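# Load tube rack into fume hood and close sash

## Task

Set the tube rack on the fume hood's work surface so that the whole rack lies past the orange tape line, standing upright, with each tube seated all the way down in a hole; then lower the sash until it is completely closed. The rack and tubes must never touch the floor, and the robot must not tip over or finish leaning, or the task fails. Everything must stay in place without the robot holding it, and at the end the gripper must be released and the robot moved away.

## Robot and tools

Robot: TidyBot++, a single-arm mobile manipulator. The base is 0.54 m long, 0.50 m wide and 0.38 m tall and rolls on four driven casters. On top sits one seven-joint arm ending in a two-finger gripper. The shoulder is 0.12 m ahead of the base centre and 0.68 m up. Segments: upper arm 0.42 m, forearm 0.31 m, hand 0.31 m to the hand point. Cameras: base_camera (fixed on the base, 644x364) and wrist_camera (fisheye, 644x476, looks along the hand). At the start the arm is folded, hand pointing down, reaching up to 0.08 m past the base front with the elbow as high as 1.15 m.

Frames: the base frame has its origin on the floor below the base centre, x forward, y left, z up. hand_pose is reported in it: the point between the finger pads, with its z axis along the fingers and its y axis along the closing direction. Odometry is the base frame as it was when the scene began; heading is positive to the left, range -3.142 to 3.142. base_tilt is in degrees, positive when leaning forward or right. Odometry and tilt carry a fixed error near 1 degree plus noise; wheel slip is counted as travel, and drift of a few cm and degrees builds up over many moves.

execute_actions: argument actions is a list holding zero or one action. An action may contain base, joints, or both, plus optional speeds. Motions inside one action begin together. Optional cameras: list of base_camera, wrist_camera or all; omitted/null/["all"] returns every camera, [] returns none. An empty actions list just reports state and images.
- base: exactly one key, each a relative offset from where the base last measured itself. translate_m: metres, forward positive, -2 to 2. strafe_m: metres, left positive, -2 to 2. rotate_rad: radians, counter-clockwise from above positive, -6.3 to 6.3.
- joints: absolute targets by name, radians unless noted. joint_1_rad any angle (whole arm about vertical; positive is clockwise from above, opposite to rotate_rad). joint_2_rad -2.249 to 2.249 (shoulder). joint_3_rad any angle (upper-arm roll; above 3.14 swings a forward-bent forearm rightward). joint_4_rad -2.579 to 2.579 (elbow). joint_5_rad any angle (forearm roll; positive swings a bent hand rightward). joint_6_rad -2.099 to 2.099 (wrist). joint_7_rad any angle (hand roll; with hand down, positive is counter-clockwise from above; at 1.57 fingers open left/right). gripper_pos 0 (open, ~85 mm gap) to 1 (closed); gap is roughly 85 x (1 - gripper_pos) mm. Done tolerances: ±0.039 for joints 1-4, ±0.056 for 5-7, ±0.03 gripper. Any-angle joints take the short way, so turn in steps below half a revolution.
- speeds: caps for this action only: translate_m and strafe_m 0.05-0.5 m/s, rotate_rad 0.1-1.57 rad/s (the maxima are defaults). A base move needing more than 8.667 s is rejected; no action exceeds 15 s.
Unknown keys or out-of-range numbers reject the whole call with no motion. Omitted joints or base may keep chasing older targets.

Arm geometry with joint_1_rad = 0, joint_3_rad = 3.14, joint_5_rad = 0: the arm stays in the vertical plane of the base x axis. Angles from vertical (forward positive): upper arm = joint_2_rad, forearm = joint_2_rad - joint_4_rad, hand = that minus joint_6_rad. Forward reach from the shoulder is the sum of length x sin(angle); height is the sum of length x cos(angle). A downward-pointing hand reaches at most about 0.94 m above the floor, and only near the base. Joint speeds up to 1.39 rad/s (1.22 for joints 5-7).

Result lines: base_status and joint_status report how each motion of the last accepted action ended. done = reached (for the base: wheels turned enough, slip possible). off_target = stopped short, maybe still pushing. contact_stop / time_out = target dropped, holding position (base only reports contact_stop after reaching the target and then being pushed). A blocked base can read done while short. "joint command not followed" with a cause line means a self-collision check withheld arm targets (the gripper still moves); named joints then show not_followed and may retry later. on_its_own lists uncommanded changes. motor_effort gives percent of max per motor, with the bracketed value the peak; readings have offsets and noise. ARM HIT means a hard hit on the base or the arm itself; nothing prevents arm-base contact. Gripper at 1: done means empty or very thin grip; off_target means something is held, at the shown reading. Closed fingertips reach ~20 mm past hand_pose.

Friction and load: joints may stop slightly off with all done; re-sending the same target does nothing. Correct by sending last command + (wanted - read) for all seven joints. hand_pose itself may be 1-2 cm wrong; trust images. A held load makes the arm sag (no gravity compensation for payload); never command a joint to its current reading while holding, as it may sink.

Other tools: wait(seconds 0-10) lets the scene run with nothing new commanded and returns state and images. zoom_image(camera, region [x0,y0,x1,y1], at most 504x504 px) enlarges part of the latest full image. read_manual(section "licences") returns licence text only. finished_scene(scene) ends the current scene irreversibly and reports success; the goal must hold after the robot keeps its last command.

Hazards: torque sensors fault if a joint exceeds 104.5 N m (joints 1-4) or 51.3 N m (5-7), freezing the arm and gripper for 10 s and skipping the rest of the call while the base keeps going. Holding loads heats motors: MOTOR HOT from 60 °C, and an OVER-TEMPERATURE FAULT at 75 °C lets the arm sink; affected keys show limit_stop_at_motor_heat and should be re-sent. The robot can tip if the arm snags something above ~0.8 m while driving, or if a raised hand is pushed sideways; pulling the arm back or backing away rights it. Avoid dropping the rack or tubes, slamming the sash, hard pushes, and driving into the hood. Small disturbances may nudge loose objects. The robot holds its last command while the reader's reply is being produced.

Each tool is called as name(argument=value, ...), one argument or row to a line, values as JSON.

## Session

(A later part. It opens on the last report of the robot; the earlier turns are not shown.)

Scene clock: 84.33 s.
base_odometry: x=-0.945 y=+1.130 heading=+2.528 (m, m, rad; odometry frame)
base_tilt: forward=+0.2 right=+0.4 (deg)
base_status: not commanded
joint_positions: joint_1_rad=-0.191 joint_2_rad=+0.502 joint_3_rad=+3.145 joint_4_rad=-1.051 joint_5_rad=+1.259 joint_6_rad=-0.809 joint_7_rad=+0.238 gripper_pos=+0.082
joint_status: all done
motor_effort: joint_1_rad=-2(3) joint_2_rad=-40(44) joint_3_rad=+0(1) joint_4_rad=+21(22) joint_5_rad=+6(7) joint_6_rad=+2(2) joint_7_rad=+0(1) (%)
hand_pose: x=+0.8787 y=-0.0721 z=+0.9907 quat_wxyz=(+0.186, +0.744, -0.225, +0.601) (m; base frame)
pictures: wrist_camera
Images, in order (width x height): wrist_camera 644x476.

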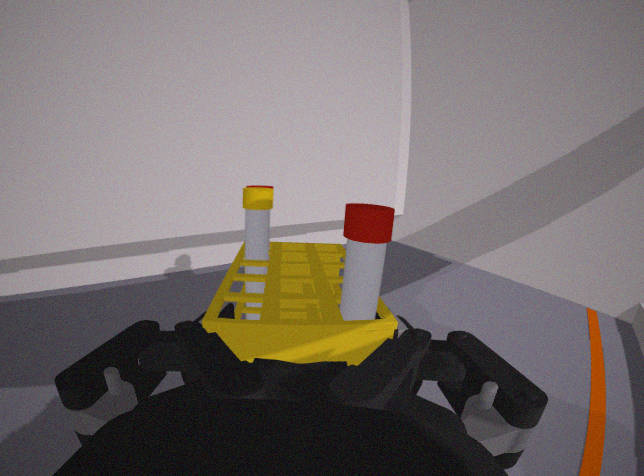

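execute_actions(
  actions=[
    {"base":{"translate_m":-0.04},"joints":{"joint_2_rad":0.59,"joint_4_rad":-0.95}},
  ],
  cameras=[],
)

execute_actions(
  actions=[
    {"joints":{"joint_2_rad":0.66,"joint_4_rad":-0.88}},
  ],
  cameras=["wrist_camera"],
)

Scene clock: 85.80 s.
base_odometry: x=-0.912 y=+1.107 heading=+2.529 (m, m, rad; odometry frame)
base_tilt: forward=+0.3 right=+0.4 (deg)
base_status: done
joint_positions: joint_1_rad=-0.191 joint_2_rad=+0.570 joint_3_rad=+3.145 joint_4_rad=-0.964 joint_5_rad=+1.259 joint_6_rad=-0.809 joint_7_rad=+0.238 gripper_pos=+0.082
joint_status: all done
motor_effort: joint_1_rad=-1(4) joint_2_rad=-42(44) joint_3_rad=+1(1) joint_4_rad=+20(22) joint_5_rad=+6(6) joint_6_rad=+2(3) joint_7_rad=+0(0) (%)
hand_pose: x=+0.9038 y=-0.0671 z=+0.9866 quat_wxyz=(+0.183, +0.739, -0.227, +0.607) (m; base frame)
pictures: none
No camera images: the call's "cameras" was empty. Leave "cameras" out to get every camera's image.

Scene clock: 86.60 s.
base_odometry: x=-0.912 y=+1.107 heading=+2.529 (m, m, rad; odometry frame)
base_tilt: forward=+0.2 right=+0.4 (deg)
base_status: not commanded
joint_positions: joint_1_rad=-0.191 joint_2_rad=+0.626 joint_3_rad=+3.145 joint_4_rad=-0.881 joint_5_rad=+1.259 joint_6_rad=-0.809 joint_7_rad=+0.238 gripper_pos=+0.082
joint_status: all done
motor_effort: joint_1_rad=-1(2) joint_2_rad=-41(41) joint_3_rad=+0(0) joint_4_rad=+19(20) joint_5_rad=+5(6) joint_6_rad=+3(2) joint_7_rad=+0(1) (%)
hand_pose: x=+0.9240 y=-0.0632 z=+0.9877 quat_wxyz=(+0.178, +0.731, -0.231, +0.617) (m; base frame)
pictures: wrist_camera
Images, in order (width x height): wrist_camera 644x476.

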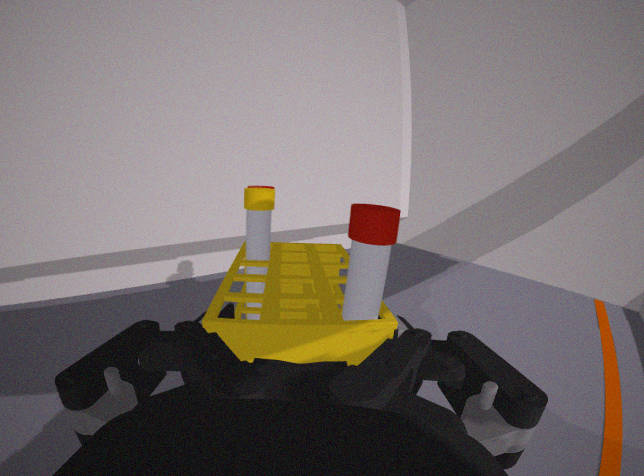

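execute_actions(
  actions=[
    {"joints":{"joint_4_rad":-0.96}},
  ],
  cameras=[],
)

Scene clock: 87.90 s.
base_odometry: x=-0.912 y=+1.107 heading=+2.529 (m, m, rad; odometry frame)
base_tilt: forward=+0.2 right=+0.4 (deg)
base_status: not commanded
joint_positions: joint_1_rad=-0.193 joint_2_rad=+0.620 joint_3_rad=+3.145 joint_4_rad=-0.905 joint_5_rad=+1.285 joint_6_rad=-0.797 joint_7_rad=+0.238 gripper_pos=+0.082
joint_status: joint_4_rad off_target (ended at -0.905, target -0.960)
motor_effort: joint_1_rad=+0(0) joint_2_rad=-32(41) joint_3_rad=-1(1) joint_4_rad=+12(18) joint_5_rad=+1(5) joint_6_rad=-1(3) joint_7_rad=-1(1) (%)
hand_pose: x=+0.9237 y=-0.0610 z=+0.9862 quat_wxyz=(+0.186, +0.733, -0.217, +0.618) (m; base frame)
pictures: none
No camera images: the call's "cameras" was empty. Leave "cameras" out to get every camera's image.

execute_actions(
  actions=[
    {"joints":{"joint_2_rad":0.62,"joint_4_rad":-0.89,"gripper_pos":0}},
  ],
  cameras=["wrist_camera"],
)

execute_actions(
  actions=[
    {"base":{"translate_m":-0.012},"speeds":{"translate_m":0.05}},
  ],
  cameras=[],
)

execute_actions(
  actions=[
    {"base":{"strafe_m":0.016},"speeds":{"strafe_m":0.05}},
  ],
  cameras=[],
)

execute_actions(
  actions=[
    {"base":{"translate_m":-0.024},"speeds":{"translate_m":0.05}},
  ],
  cameras=[],
)

execute_actions(
  actions=[
    {"base":{"strafe_m":0.025},"speeds":{"strafe_m":0.05}},
  ],
  cameras=["wrist_camera"],
)

execute_actions(
  actions=[
    {"joints":{"joint_2_rad":0.2,"joint_4_rad":-1.25}},
  ],
  cameras=["wrist_camera"],
)

Scene clock: 90.23 s.
base_odometry: x=-0.912 y=+1.107 heading=+2.529 (m, m, rad; odometry frame)
base_tilt: forward=+0.3 right=+0.4 (deg)
base_status: not commanded
joint_positions: joint_1_rad=-0.193 joint_2_rad=+0.620 joint_3_rad=+3.145 joint_4_rad=-0.903 joint_5_rad=+1.285 joint_6_rad=-0.797 joint_7_rad=+0.238 gripper_pos=+0.000
joint_status: all done
motor_effort: joint_1_rad=-2(0) joint_2_rad=-43(45) joint_3_rad=+1(1) joint_4_rad=+20(21) joint_5_rad=+6(6) joint_6_rad=+2(2) joint_7_rad=+0(0) (%)
hand_pose: x=+0.9237 y=-0.0610 z=+0.9873 quat_wxyz=(+0.185, +0.732, -0.218, +0.618) (m; base frame)
pictures: wrist_camera
Images, in order (width x height): wrist_camera 644x476.

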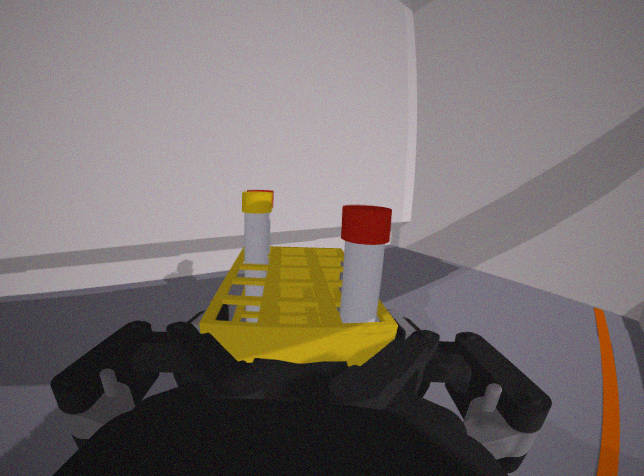

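Scene clock: 90.93 s.
base_odometry: x=-0.902 y=+1.100 heading=+2.530 (m, m, rad; odometry frame)
base_tilt: forward=+0.2 right=+0.4 (deg)
base_status: done
joint_positions: joint_1_rad=-0.193 joint_2_rad=+0.619 joint_3_rad=+3.145 joint_4_rad=-0.902 joint_5_rad=+1.285 joint_6_rad=-0.797 joint_7_rad=+0.238 gripper_pos=+0.000
joint_status: not commanded
motor_effort: joint_1_rad=-1(2) joint_2_rad=-43(47) joint_3_rad=+1(1) joint_4_rad=+20(21) joint_5_rad=+5(6) joint_6_rad=+2(2) joint_7_rad=+0(0) (%)
hand_pose: x=+0.9236 y=-0.0610 z=+0.9880 quat_wxyz=(+0.185, +0.732, -0.218, +0.619) (m; base frame)
pictures: none
No camera images: the call's "cameras" was empty. Leave "cameras" out to get every camera's image.

Scene clock: 91.73 s.
base_odometry: x=-0.911 y=+1.087 heading=+2.529 (m, m, rad; odometry frame)
base_tilt: forward=+0.3 right=+0.4 (deg)
base_status: done
joint_positions: joint_1_rad=-0.194 joint_2_rad=+0.619 joint_3_rad=+3.145 joint_4_rad=-0.902 joint_5_rad=+1.285 joint_6_rad=-0.797 joint_7_rad=+0.238 gripper_pos=+0.000
joint_status: not commanded
motor_effort: joint_1_rad=-1(5) joint_2_rad=-44(45) joint_3_rad=+1(1) joint_4_rad=+20(20) joint_5_rad=+6(6) joint_6_rad=+2(2) joint_7_rad=+0(0) (%)
hand_pose: x=+0.9237 y=-0.0602 z=+0.9882 quat_wxyz=(+0.185, +0.732, -0.217, +0.619) (m; base frame)
pictures: none
No camera images: the call's "cameras" was empty. Leave "cameras" out to get every camera's image.

Scene clock: 92.67 s.
base_odometry: x=-0.892 y=+1.073 heading=+2.529 (m, m, rad; odometry frame)
base_tilt: forward=+0.2 right=+0.4 (deg)
base_status: done
joint_positions: joint_1_rad=-0.194 joint_2_rad=+0.619 joint_3_rad=+3.145 joint_4_rad=-0.901 joint_5_rad=+1.285 joint_6_rad=-0.797 joint_7_rad=+0.238 gripper_pos=+0.000
joint_status: not commanded
motor_effort: joint_1_rad=-2(0) joint_2_rad=-42(47) joint_3_rad=+0(1) joint_4_rad=+20(21) joint_5_rad=+6(6) joint_6_rad=+2(3) joint_7_rad=+0(0) (%)
hand_pose: x=+0.9238 y=-0.0602 z=+0.9885 quat_wxyz=(+0.185, +0.732, -0.217, +0.619) (m; base frame)
pictures: none
No camera images: the call's "cameras" was empty. Leave "cameras" out to get every camera's image.

Scene clock: 93.63 s.
base_odometry: x=-0.906 y=+1.053 heading=+2.530 (m, m, rad; odometry frame)
base_tilt: forward=+0.2 right=+0.4 (deg)
base_status: done
joint_positions: joint_1_rad=-0.196 joint_2_rad=+0.619 joint_3_rad=+3.145 joint_4_rad=-0.901 joint_5_rad=+1.285 joint_6_rad=-0.797 joint_7_rad=+0.238 gripper_pos=+0.000
joint_status: not commanded
motor_effort: joint_1_rad=-1(7) joint_2_rad=-43(46) joint_3_rad=+1(2) joint_4_rad=+20(21) joint_5_rad=+5(6) joint_6_rad=+2(2) joint_7_rad=+0(1) (%)
hand_pose: x=+0.9239 y=-0.0585 z=+0.9887 quat_wxyz=(+0.184, +0.732, -0.217, +0.619) (m; base frame)
pictures: wrist_camera
Images, in order (width x height): wrist_camera 644x476.

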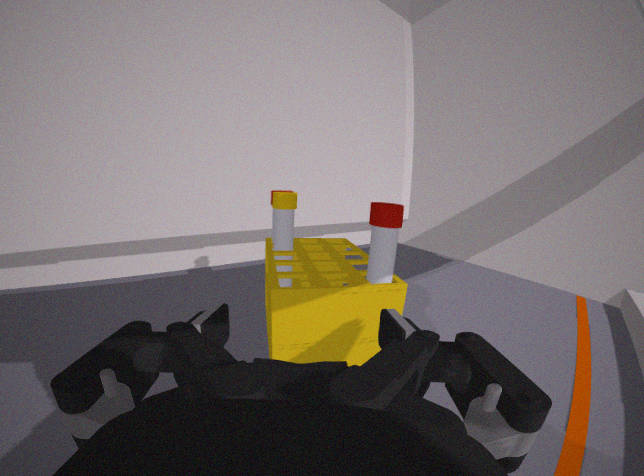

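Scene clock: 95.40 s.
base_odometry: x=-0.906 y=+1.053 heading=+2.530 (m, m, rad; odometry frame)
base_tilt: forward=+0.2 right=+0.4 (deg)
base_status: not commanded
joint_positions: joint_1_rad=-0.196 joint_2_rad=+0.199 joint_3_rad=+3.145 joint_4_rad=-1.238 joint_5_rad=+1.285 joint_6_rad=-0.797 joint_7_rad=+0.238 gripper_pos=+0.000
joint_status: all done
motor_effort: joint_1_rad=-1(1) joint_2_rad=-29(45) joint_3_rad=+0(0) joint_4_rad=+20(22) joint_5_rad=+6(6) joint_6_rad=+2(2) joint_7_rad=+0(1) (%)
hand_pose: x=+0.7672 y=-0.0898 z=+1.1026 quat_wxyz=(+0.169, +0.708, -0.229, +0.647) (m; base frame)
pictures: wrist_camera
Images, in order (width x height): wrist_camera 644x476.

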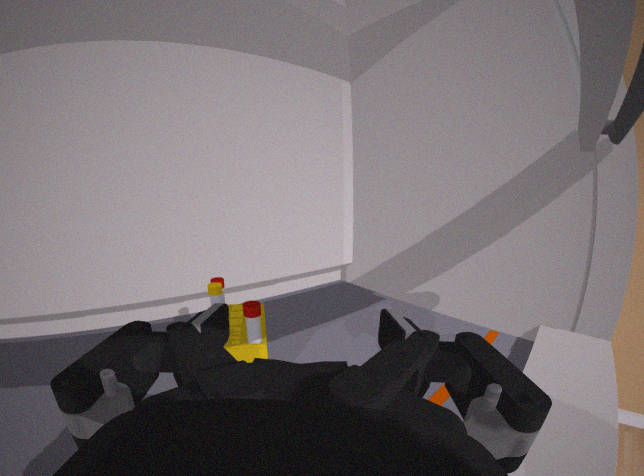

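execute_actions(
  actions=[
    {"base":{"translate_m":-0.4}},
  ],
  cameras=[],
)

execute_actions(
  actions=[
    {"base":{"translate_m":0.0},"joints":{"joint_1_rad":0.01,"joint_2_rad":0.0,"joint_4_rad":-0.34,"joint_5_rad":-0.02,"joint_6_rad":-1.3,"joint_7_rad":1.58,"gripper_pos":0.7}},
  ],
  cameras=[],
)

execute_actions(
  actions=[
    {"base":{"translate_m":0.3},"speeds":{"translate_m":0.2}},
  ],
)

Scene clock: 98.47 s.
base_odometry: x=-0.579 y=+0.823 heading=+2.529 (m, m, rad; odometry frame)
base_tilt: forward=+0.2 right=+0.4 (deg)
base_status: done
joint_positions: joint_1_rad=-0.196 joint_2_rad=+0.196 joint_3_rad=+3.145 joint_4_rad=-1.241 joint_5_rad=+1.284 joint_6_rad=-0.797 joint_7_rad=+0.238 gripper_pos=+0.000
joint_status: not commanded
motor_effort: joint_1_rad=-1(0) joint_2_rad=-28(34) joint_3_rad=+0(0) joint_4_rad=+19(22) joint_5_rad=+6(7) joint_6_rad=+2(2) joint_7_rad=+0(1) (%)
hand_pose: x=+0.7657 y=-0.0901 z=+1.1029 quat_wxyz=(+0.169, +0.708, -0.230, +0.647) (m; base frame)
pictures: none
No camera images: the call's "cameras" was empty. Leave "cameras" out to get every camera's image.

Scene clock: 100.70 s.
base_odometry: x=-0.579 y=+0.823 heading=+2.529 (m, m, rad; odometry frame)
base_tilt: forward=+0.2 right=+0.4 (deg)
base_status: done
joint_positions: joint_1_rad=-0.010 joint_2_rad=+0.010 joint_3_rad=+3.145 joint_4_rad=-0.345 joint_5_rad=-0.003 joint_6_rad=-1.273 joint_7_rad=+1.549 gripper_pos=+0.700
joint_status: all done
motor_effort: joint_1_rad=-1(1) joint_2_rad=-13(30) joint_3_rad=-1(1) joint_4_rad=+11(20) joint_5_rad=+0(5) joint_6_rad=+8(8) joint_7_rad=+0(0) (%)
hand_pose: x=+0.5431 y=+0.0054 z=+1.3796 quat_wxyz=(-0.011, +0.727, -0.005, +0.687) (m; base frame)
pictures: none
No camera images: the call's "cameras" was empty. Leave "cameras" out to get every camera's image.

Scene clock: 102.97 s.
base_odometry: x=-0.824 y=+0.995 heading=+2.529 (m, m, rad; odometry frame)
base_tilt: forward=+0.2 right=+0.4 (deg)
base_status: done
joint_positions: joint_1_rad=-0.008 joint_2_rad=+0.004 joint_3_rad=+3.145 joint_4_rad=-0.345 joint_5_rad=-0.004 joint_6_rad=-1.274 joint_7_rad=+1.549 gripper_pos=+0.700
joint_status: not commanded
motor_effort: joint_1_rad=-1(1) joint_2_rad=-11(17) joint_3_rad=-1(1) joint_4_rad=+11(14) joint_5_rad=+0(0) joint_6_rad=+8(8) joint_7_rad=+0(1) (%)
hand_pose: x=+0.5391 y=+0.0047 z=+1.3817 quat_wxyz=(-0.011, +0.725, -0.005, +0.688) (m; base frame)
pictures: base_camera, wrist_camera
Images, in order (width x height): base_camera 644x364, wrist_camera 644x476.

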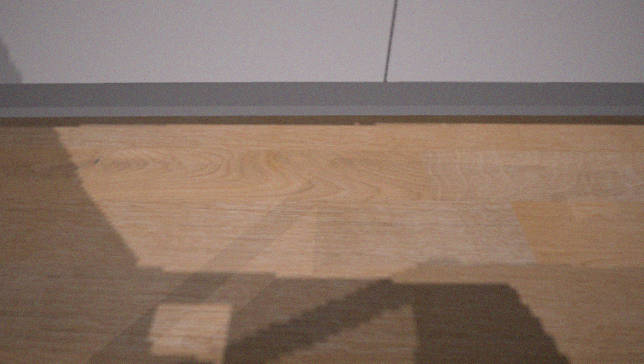

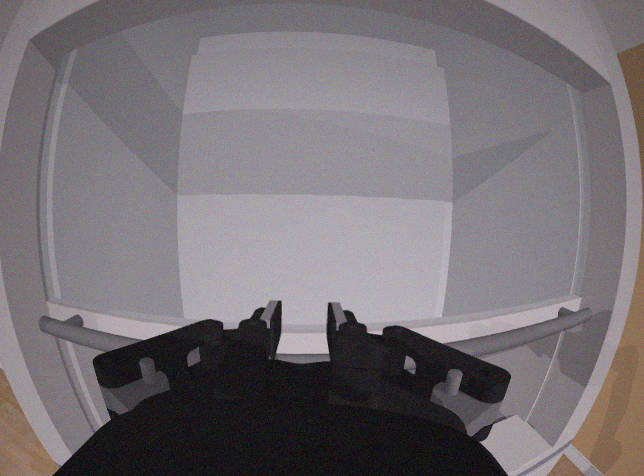

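execute_actions(
  actions=[
    {"base":{"translate_m":0.165},"speeds":{"translate_m":0.08}},
  ],
  cameras=["wrist_camera"],
)

execute_actions(
  actions=[
    {"joints":{"joint_2_rad":-0.07,"joint_4_rad":-0.8,"joint_6_rad":-1.2}},
  ],
  cameras=["wrist_camera"],
)

Scene clock: 106.10 s.
base_odometry: x=-0.959 y=+1.090 heading=+2.530 (m, m, rad; odometry frame)
base_tilt: forward=+0.2 right=+0.4 (deg)
base_status: done
joint_positions: joint_1_rad=-0.008 joint_2_rad=-0.023 joint_3_rad=+3.145 joint_4_rad=-0.339 joint_5_rad=-0.005 joint_6_rad=-1.287 joint_7_rad=+1.549 gripper_pos=+0.700
joint_status: not commanded
motor_effort: joint_1_rad=-1(1) joint_2_rad=-6(13) joint_3_rad=-1(0) joint_4_rad=+9(11) joint_5_rad=+0(1) joint_6_rad=+8(11) joint_7_rad=+0(0) (%)
hand_pose: x=+0.5183 y=+0.0046 z=+1.3912 quat_wxyz=(-0.011, +0.718, -0.005, +0.696) (m; base frame)
pictures: wrist_camera
Images, in order (width x height): wrist_camera 644x476.

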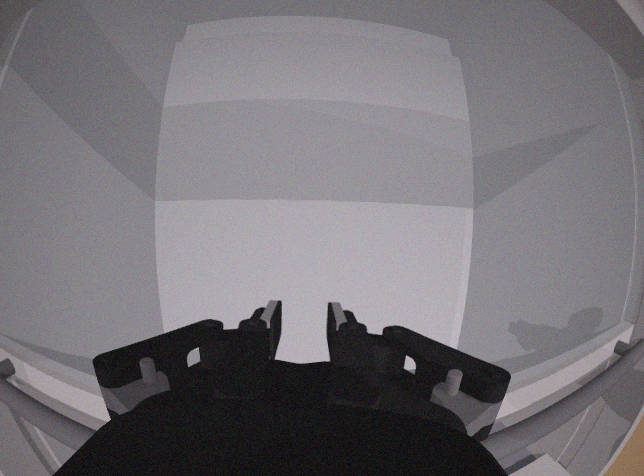

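Scene clock: 107.73 s.
base_odometry: x=-0.959 y=+1.090 heading=+2.530 (m, m, rad; odometry frame)
base_tilt: forward=+0.2 right=+0.4 (deg)
base_status: not commanded
joint_positions: joint_1_rad=-0.008 joint_2_rad=-0.168 joint_3_rad=+3.145 joint_4_rad=-0.716 joint_5_rad=-0.005 joint_6_rad=-1.186 joint_7_rad=+1.550 gripper_pos=+0.700
joint_status: joint_2_rad off_target (ended at -0.168, target -0.070); joint_4_rad off_target (ended at -0.716, target -0.800); the others done
motor_effort: joint_1_rad=-1(1) joint_2_rad=+15(15) joint_3_rad=-1(1) joint_4_rad=+0(9) joint_5_rad=+0(1) joint_6_rad=+2(8) joint_7_rad=-1(1) (%)
hand_pose: x=+0.5196 y=+0.0043 z=+1.3145 quat_wxyz=(-0.011, +0.762, -0.006, +0.647) (m; base frame)
pictures: wrist_camera
Images, in order (width x height): wrist_camera 644x476.

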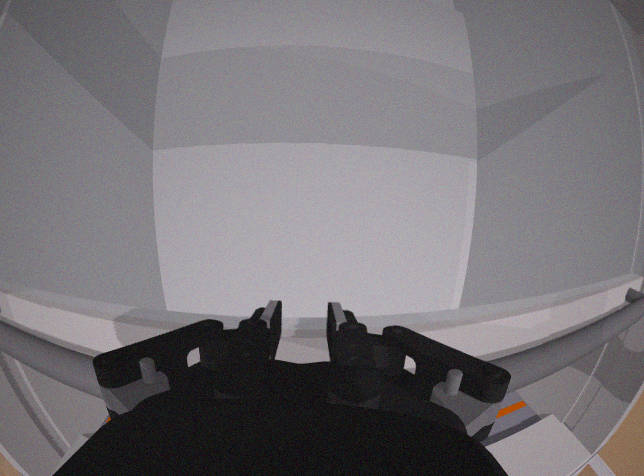

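execute_actions(
  actions=[
    {"joints":{"joint_2_rad":-0.24,"joint_4_rad":-1.21,"joint_6_rad":-1.1}},
  ],
  cameras=[],
)

execute_actions(
  actions=[
    {"joints":{"joint_2_rad":-0.32,"joint_4_rad":-1.45,"joint_6_rad":-0.95}},
  ],
  cameras=[],
)

execute_actions(
  actions=[
    {"joints":{"joint_2_rad":-0.385,"joint_4_rad":-1.67,"joint_6_rad":-0.79}},
  ],
  cameras=["wrist_camera"],
)

execute_actions(
  actions=[
    {"joints":{"joint_2_rad":-0.45,"joint_4_rad":-1.96,"joint_6_rad":-0.56}},
  ],
  cameras=[],
)

execute_actions(
  actions=[
    {"joints":{"joint_2_rad":-0.46,"joint_4_rad":-2.2,"joint_6_rad":-0.42}},
  ],
  cameras=["wrist_camera"],
)

Scene clock: 111.43 s.
base_odometry: x=-0.959 y=+1.090 heading=+2.530 (m, m, rad; odometry frame)
base_tilt: forward=+0.2 right=+0.4 (deg)
base_status: not commanded
joint_positions: joint_1_rad=-0.008 joint_2_rad=-0.307 joint_3_rad=+3.145 joint_4_rad=-1.077 joint_5_rad=-0.005 joint_6_rad=-0.934 joint_7_rad=+1.555 gripper_pos=+0.700
joint_status: joint_2_rad off_target (ended at -0.307, target -0.240); joint_4_rad off_target (ended at -1.077, target -1.210); joint_6_rad off_target (ended at -0.934, target -1.100)
motor_effort: joint_1_rad=+0(0) joint_2_rad=+12(15) joint_3_rad=+2(1) joint_4_rad=-5(14) joint_5_rad=+1(1) joint_6_rad=-13(24) joint_7_rad=-1(1) (%)
hand_pose: x=+0.5190 y=+0.0039 z=+1.2675 quat_wxyz=(-0.010, +0.752, -0.004, +0.659) (m; base frame)
pictures: none
No camera images: the call's "cameras" was empty. Leave "cameras" out to get every camera's image.

Scene clock: 113.07 s.
base_odometry: x=-0.959 y=+1.090 heading=+2.530 (m, m, rad; odometry frame)
base_tilt: forward=+0.2 right=+0.4 (deg)
base_status: not commanded
joint_positions: joint_1_rad=-0.008 joint_2_rad=-0.387 joint_3_rad=+3.145 joint_4_rad=-1.313 joint_5_rad=-0.005 joint_6_rad=-0.786 joint_7_rad=+1.555 gripper_pos=+0.700
joint_status: joint_2_rad off_target (ended at -0.387, target -0.320); joint_4_rad off_target (ended at -1.313, target -1.450); joint_6_rad off_target (ended at -0.786, target -0.950)
motor_effort: joint_1_rad=+1(1) joint_2_rad=+12(12) joint_3_rad=+1(2) joint_4_rad=-4(13) joint_5_rad=+1(1) joint_6_rad=-12(22) joint_7_rad=-1(2) (%)
hand_pose: x=+0.5194 y=+0.0037 z=+1.2168 quat_wxyz=(-0.010, +0.755, -0.005, +0.656) (m; base frame)
pictures: none
No camera images: the call's "cameras" was empty. Leave "cameras" out to get every camera's image.

Scene clock: 114.70 s.
base_odometry: x=-0.959 y=+1.090 heading=+2.530 (m, m, rad; odometry frame)
base_tilt: forward=+0.2 right=+0.4 (deg)
base_status: not commanded
joint_positions: joint_1_rad=-0.008 joint_2_rad=-0.453 joint_3_rad=+3.145 joint_4_rad=-1.522 joint_5_rad=-0.005 joint_6_rad=-0.619 joint_7_rad=+1.555 gripper_pos=+0.700
joint_status: joint_2_rad off_target (ended at -0.453, target -0.385); joint_4_rad off_target (ended at -1.522, target -1.670); joint_6_rad off_target (ended at -0.619, target -0.790)
motor_effort: joint_1_rad=+0(1) joint_2_rad=+14(15) joint_3_rad=+2(2) joint_4_rad=-6(13) joint_5_rad=+1(0) joint_6_rad=-13(22) joint_7_rad=-2(2) (%)
hand_pose: x=+0.5193 y=+0.0035 z=+1.1754 quat_wxyz=(-0.010, +0.747, -0.005, +0.665) (m; base frame)
pictures: wrist_camera
Images, in order (width x height): wrist_camera 644x476.

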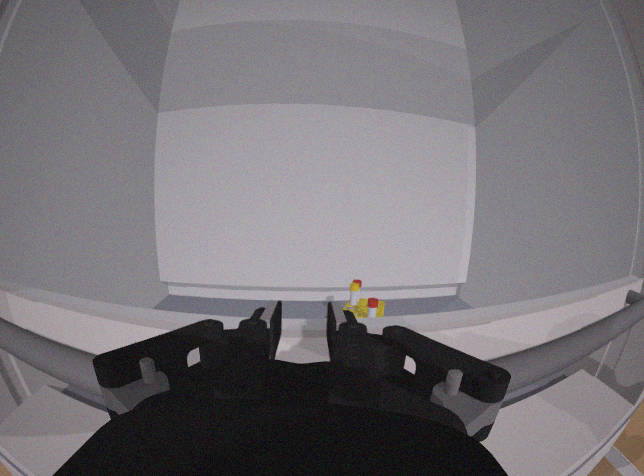

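Scene clock: 116.57 s.
base_odometry: x=-0.959 y=+1.090 heading=+2.530 (m, m, rad; odometry frame)
base_tilt: forward=+0.2 right=+0.4 (deg)
base_status: not commanded
joint_positions: joint_1_rad=-0.008 joint_2_rad=-0.524 joint_3_rad=+3.145 joint_4_rad=-1.816 joint_5_rad=-0.005 joint_6_rad=-0.400 joint_7_rad=+1.555 gripper_pos=+0.700
joint_status: joint_2_rad off_target (ended at -0.524, target -0.450); joint_4_rad off_target (ended at -1.816, target -1.960); joint_6_rad off_target (ended at -0.400, target -0.560)
motor_effort: joint_1_rad=+0(1) joint_2_rad=+14(16) joint_3_rad=+0(2) joint_4_rad=-4(16) joint_5_rad=-1(0) joint_6_rad=-11(23) joint_7_rad=-1(1) (%)
hand_pose: x=+0.5198 y=+0.0034 z=+1.0950 quat_wxyz=(-0.010, +0.749, -0.005, +0.663) (m; base frame)
pictures: none
No camera images: the call's "cameras" was empty. Leave "cameras" out to get every camera's image.

Scene clock: 118.37 s.
base_odometry: x=-0.959 y=+1.090 heading=+2.530 (m, m, rad; odometry frame)
base_tilt: forward=+0.2 right=+0.4 (deg)
base_status: not commanded
joint_positions: joint_1_rad=-0.008 joint_2_rad=-0.548 joint_3_rad=+3.145 joint_4_rad=-2.042 joint_5_rad=-0.005 joint_6_rad=-0.244 joint_7_rad=+1.555 gripper_pos=+0.700
joint_status: joint_2_rad off_target (ended at -0.548, target -0.460); joint_4_rad off_target (ended at -2.042, target -2.200); joint_6_rad off_target (ended at -0.244, target -0.420)
motor_effort: joint_1_rad=-1(0) joint_2_rad=+13(20) joint_3_rad=+0(1) joint_4_rad=-8(18) joint_5_rad=-2(1) joint_6_rad=-15(24) joint_7_rad=-2(2) (%)
hand_pose: x=+0.5203 y=+0.0033 z=+1.0132 quat_wxyz=(-0.009, +0.764, -0.006, +0.645) (m; base frame)
pictures: wrist_camera
Images, in order (width x height): wrist_camera 644x476.

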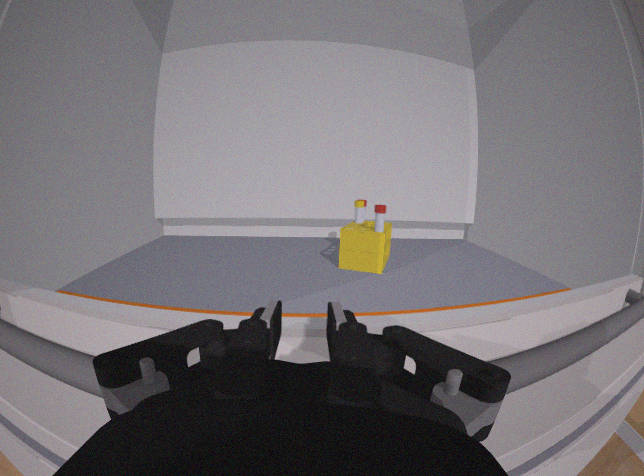

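execute_actions(
  actions=[
    {"joints":{"joint_2_rad":-0.44,"joint_4_rad":-2.3,"joint_6_rad":-0.43}},
  ],
  cameras=[],
)

execute_actions(
  actions=[
    {"joints":{"joint_2_rad":-0.55,"joint_4_rad":-1.95,"joint_6_rad":-0.25}},
  ],
  cameras=[],
)

execute_actions(
  actions=[
    {"base":{"translate_m":-0.4}},
  ],
  cameras=["wrist_camera"],
)

Scene clock: 119.87 s.
base_odometry: x=-0.959 y=+1.090 heading=+2.530 (m, m, rad; odometry frame)
base_tilt: forward=+0.2 right=+0.4 (deg)
base_status: not commanded
joint_positions: joint_1_rad=-0.008 joint_2_rad=-0.549 joint_3_rad=+3.145 joint_4_rad=-2.052 joint_5_rad=-0.005 joint_6_rad=-0.229 joint_7_rad=+1.555 gripper_pos=+0.700
joint_status: joint_2_rad off_target (ended at -0.549, target -0.440); joint_4_rad off_target (ended at -2.052, target -2.300); joint_6_rad off_target (ended at -0.229, target -0.430)
motor_effort: joint_1_rad=-1(1) joint_2_rad=+21(22) joint_3_rad=-1(1) joint_4_rad=-21(20) joint_5_rad=-1(1) joint_6_rad=-25(25) joint_7_rad=-1(1) (%)
hand_pose: x=+0.5204 y=+0.0033 z=+1.0122 quat_wxyz=(-0.009, +0.762, -0.006, +0.648) (m; base frame)
pictures: none
No camera images: the call's "cameras" was empty. Leave "cameras" out to get every camera's image.

Scene clock: 121.53 s.
base_odometry: x=-0.959 y=+1.090 heading=+2.530 (m, m, rad; odometry frame)
base_tilt: forward=+0.2 right=+0.4 (deg)
base_status: not commanded
joint_positions: joint_1_rad=-0.008 joint_2_rad=-0.549 joint_3_rad=+3.145 joint_4_rad=-1.961 joint_5_rad=-0.005 joint_6_rad=-0.255 joint_7_rad=+1.555 gripper_pos=+0.700
joint_status: all done
motor_effort: joint_1_rad=-1(2) joint_2_rad=-2(22) joint_3_rad=-1(0) joint_4_rad=+21(25) joint_5_rad=-1(1) joint_6_rad=+8(25) joint_7_rad=+0(1) (%)
hand_pose: x=+0.5199 y=+0.0032 z=+1.0604 quat_wxyz=(-0.010, +0.740, -0.006, +0.672) (m; base frame)
pictures: none
No camera images: the call's "cameras" was empty. Leave "cameras" out to get every camera's image.

Scene clock: 123.77 s.
base_odometry: x=-0.632 y=+0.860 heading=+2.529 (m, m, rad; odometry frame)
base_tilt: forward=+0.2 right=+0.4 (deg)
base_status: done
joint_positions: joint_1_rad=-0.006 joint_2_rad=-0.552 joint_3_rad=+3.145 joint_4_rad=-1.958 joint_5_rad=-0.005 joint_6_rad=-0.255 joint_7_rad=+1.555 gripper_pos=+0.700
joint_status: not commanded
motor_effort: joint_1_rad=-1(2) joint_2_rad=-3(6) joint_3_rad=-1(3) joint_4_rad=+21(22) joint_5_rad=+0(0) joint_6_rad=+8(8) joint_7_rad=+0(0) (%)
hand_pose: x=+0.5184 y=+0.0020 z=+1.0633 quat_wxyz=(-0.009, +0.738, -0.007, +0.674) (m; base frame)
pictures: wrist_camera
Images, in order (width x height): wrist_camera 644x476.

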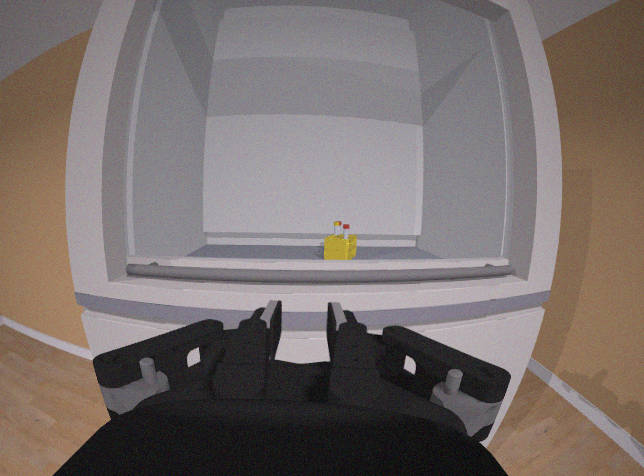

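finished_scene(
  scene=2,
)

The scene is finished: the task was done.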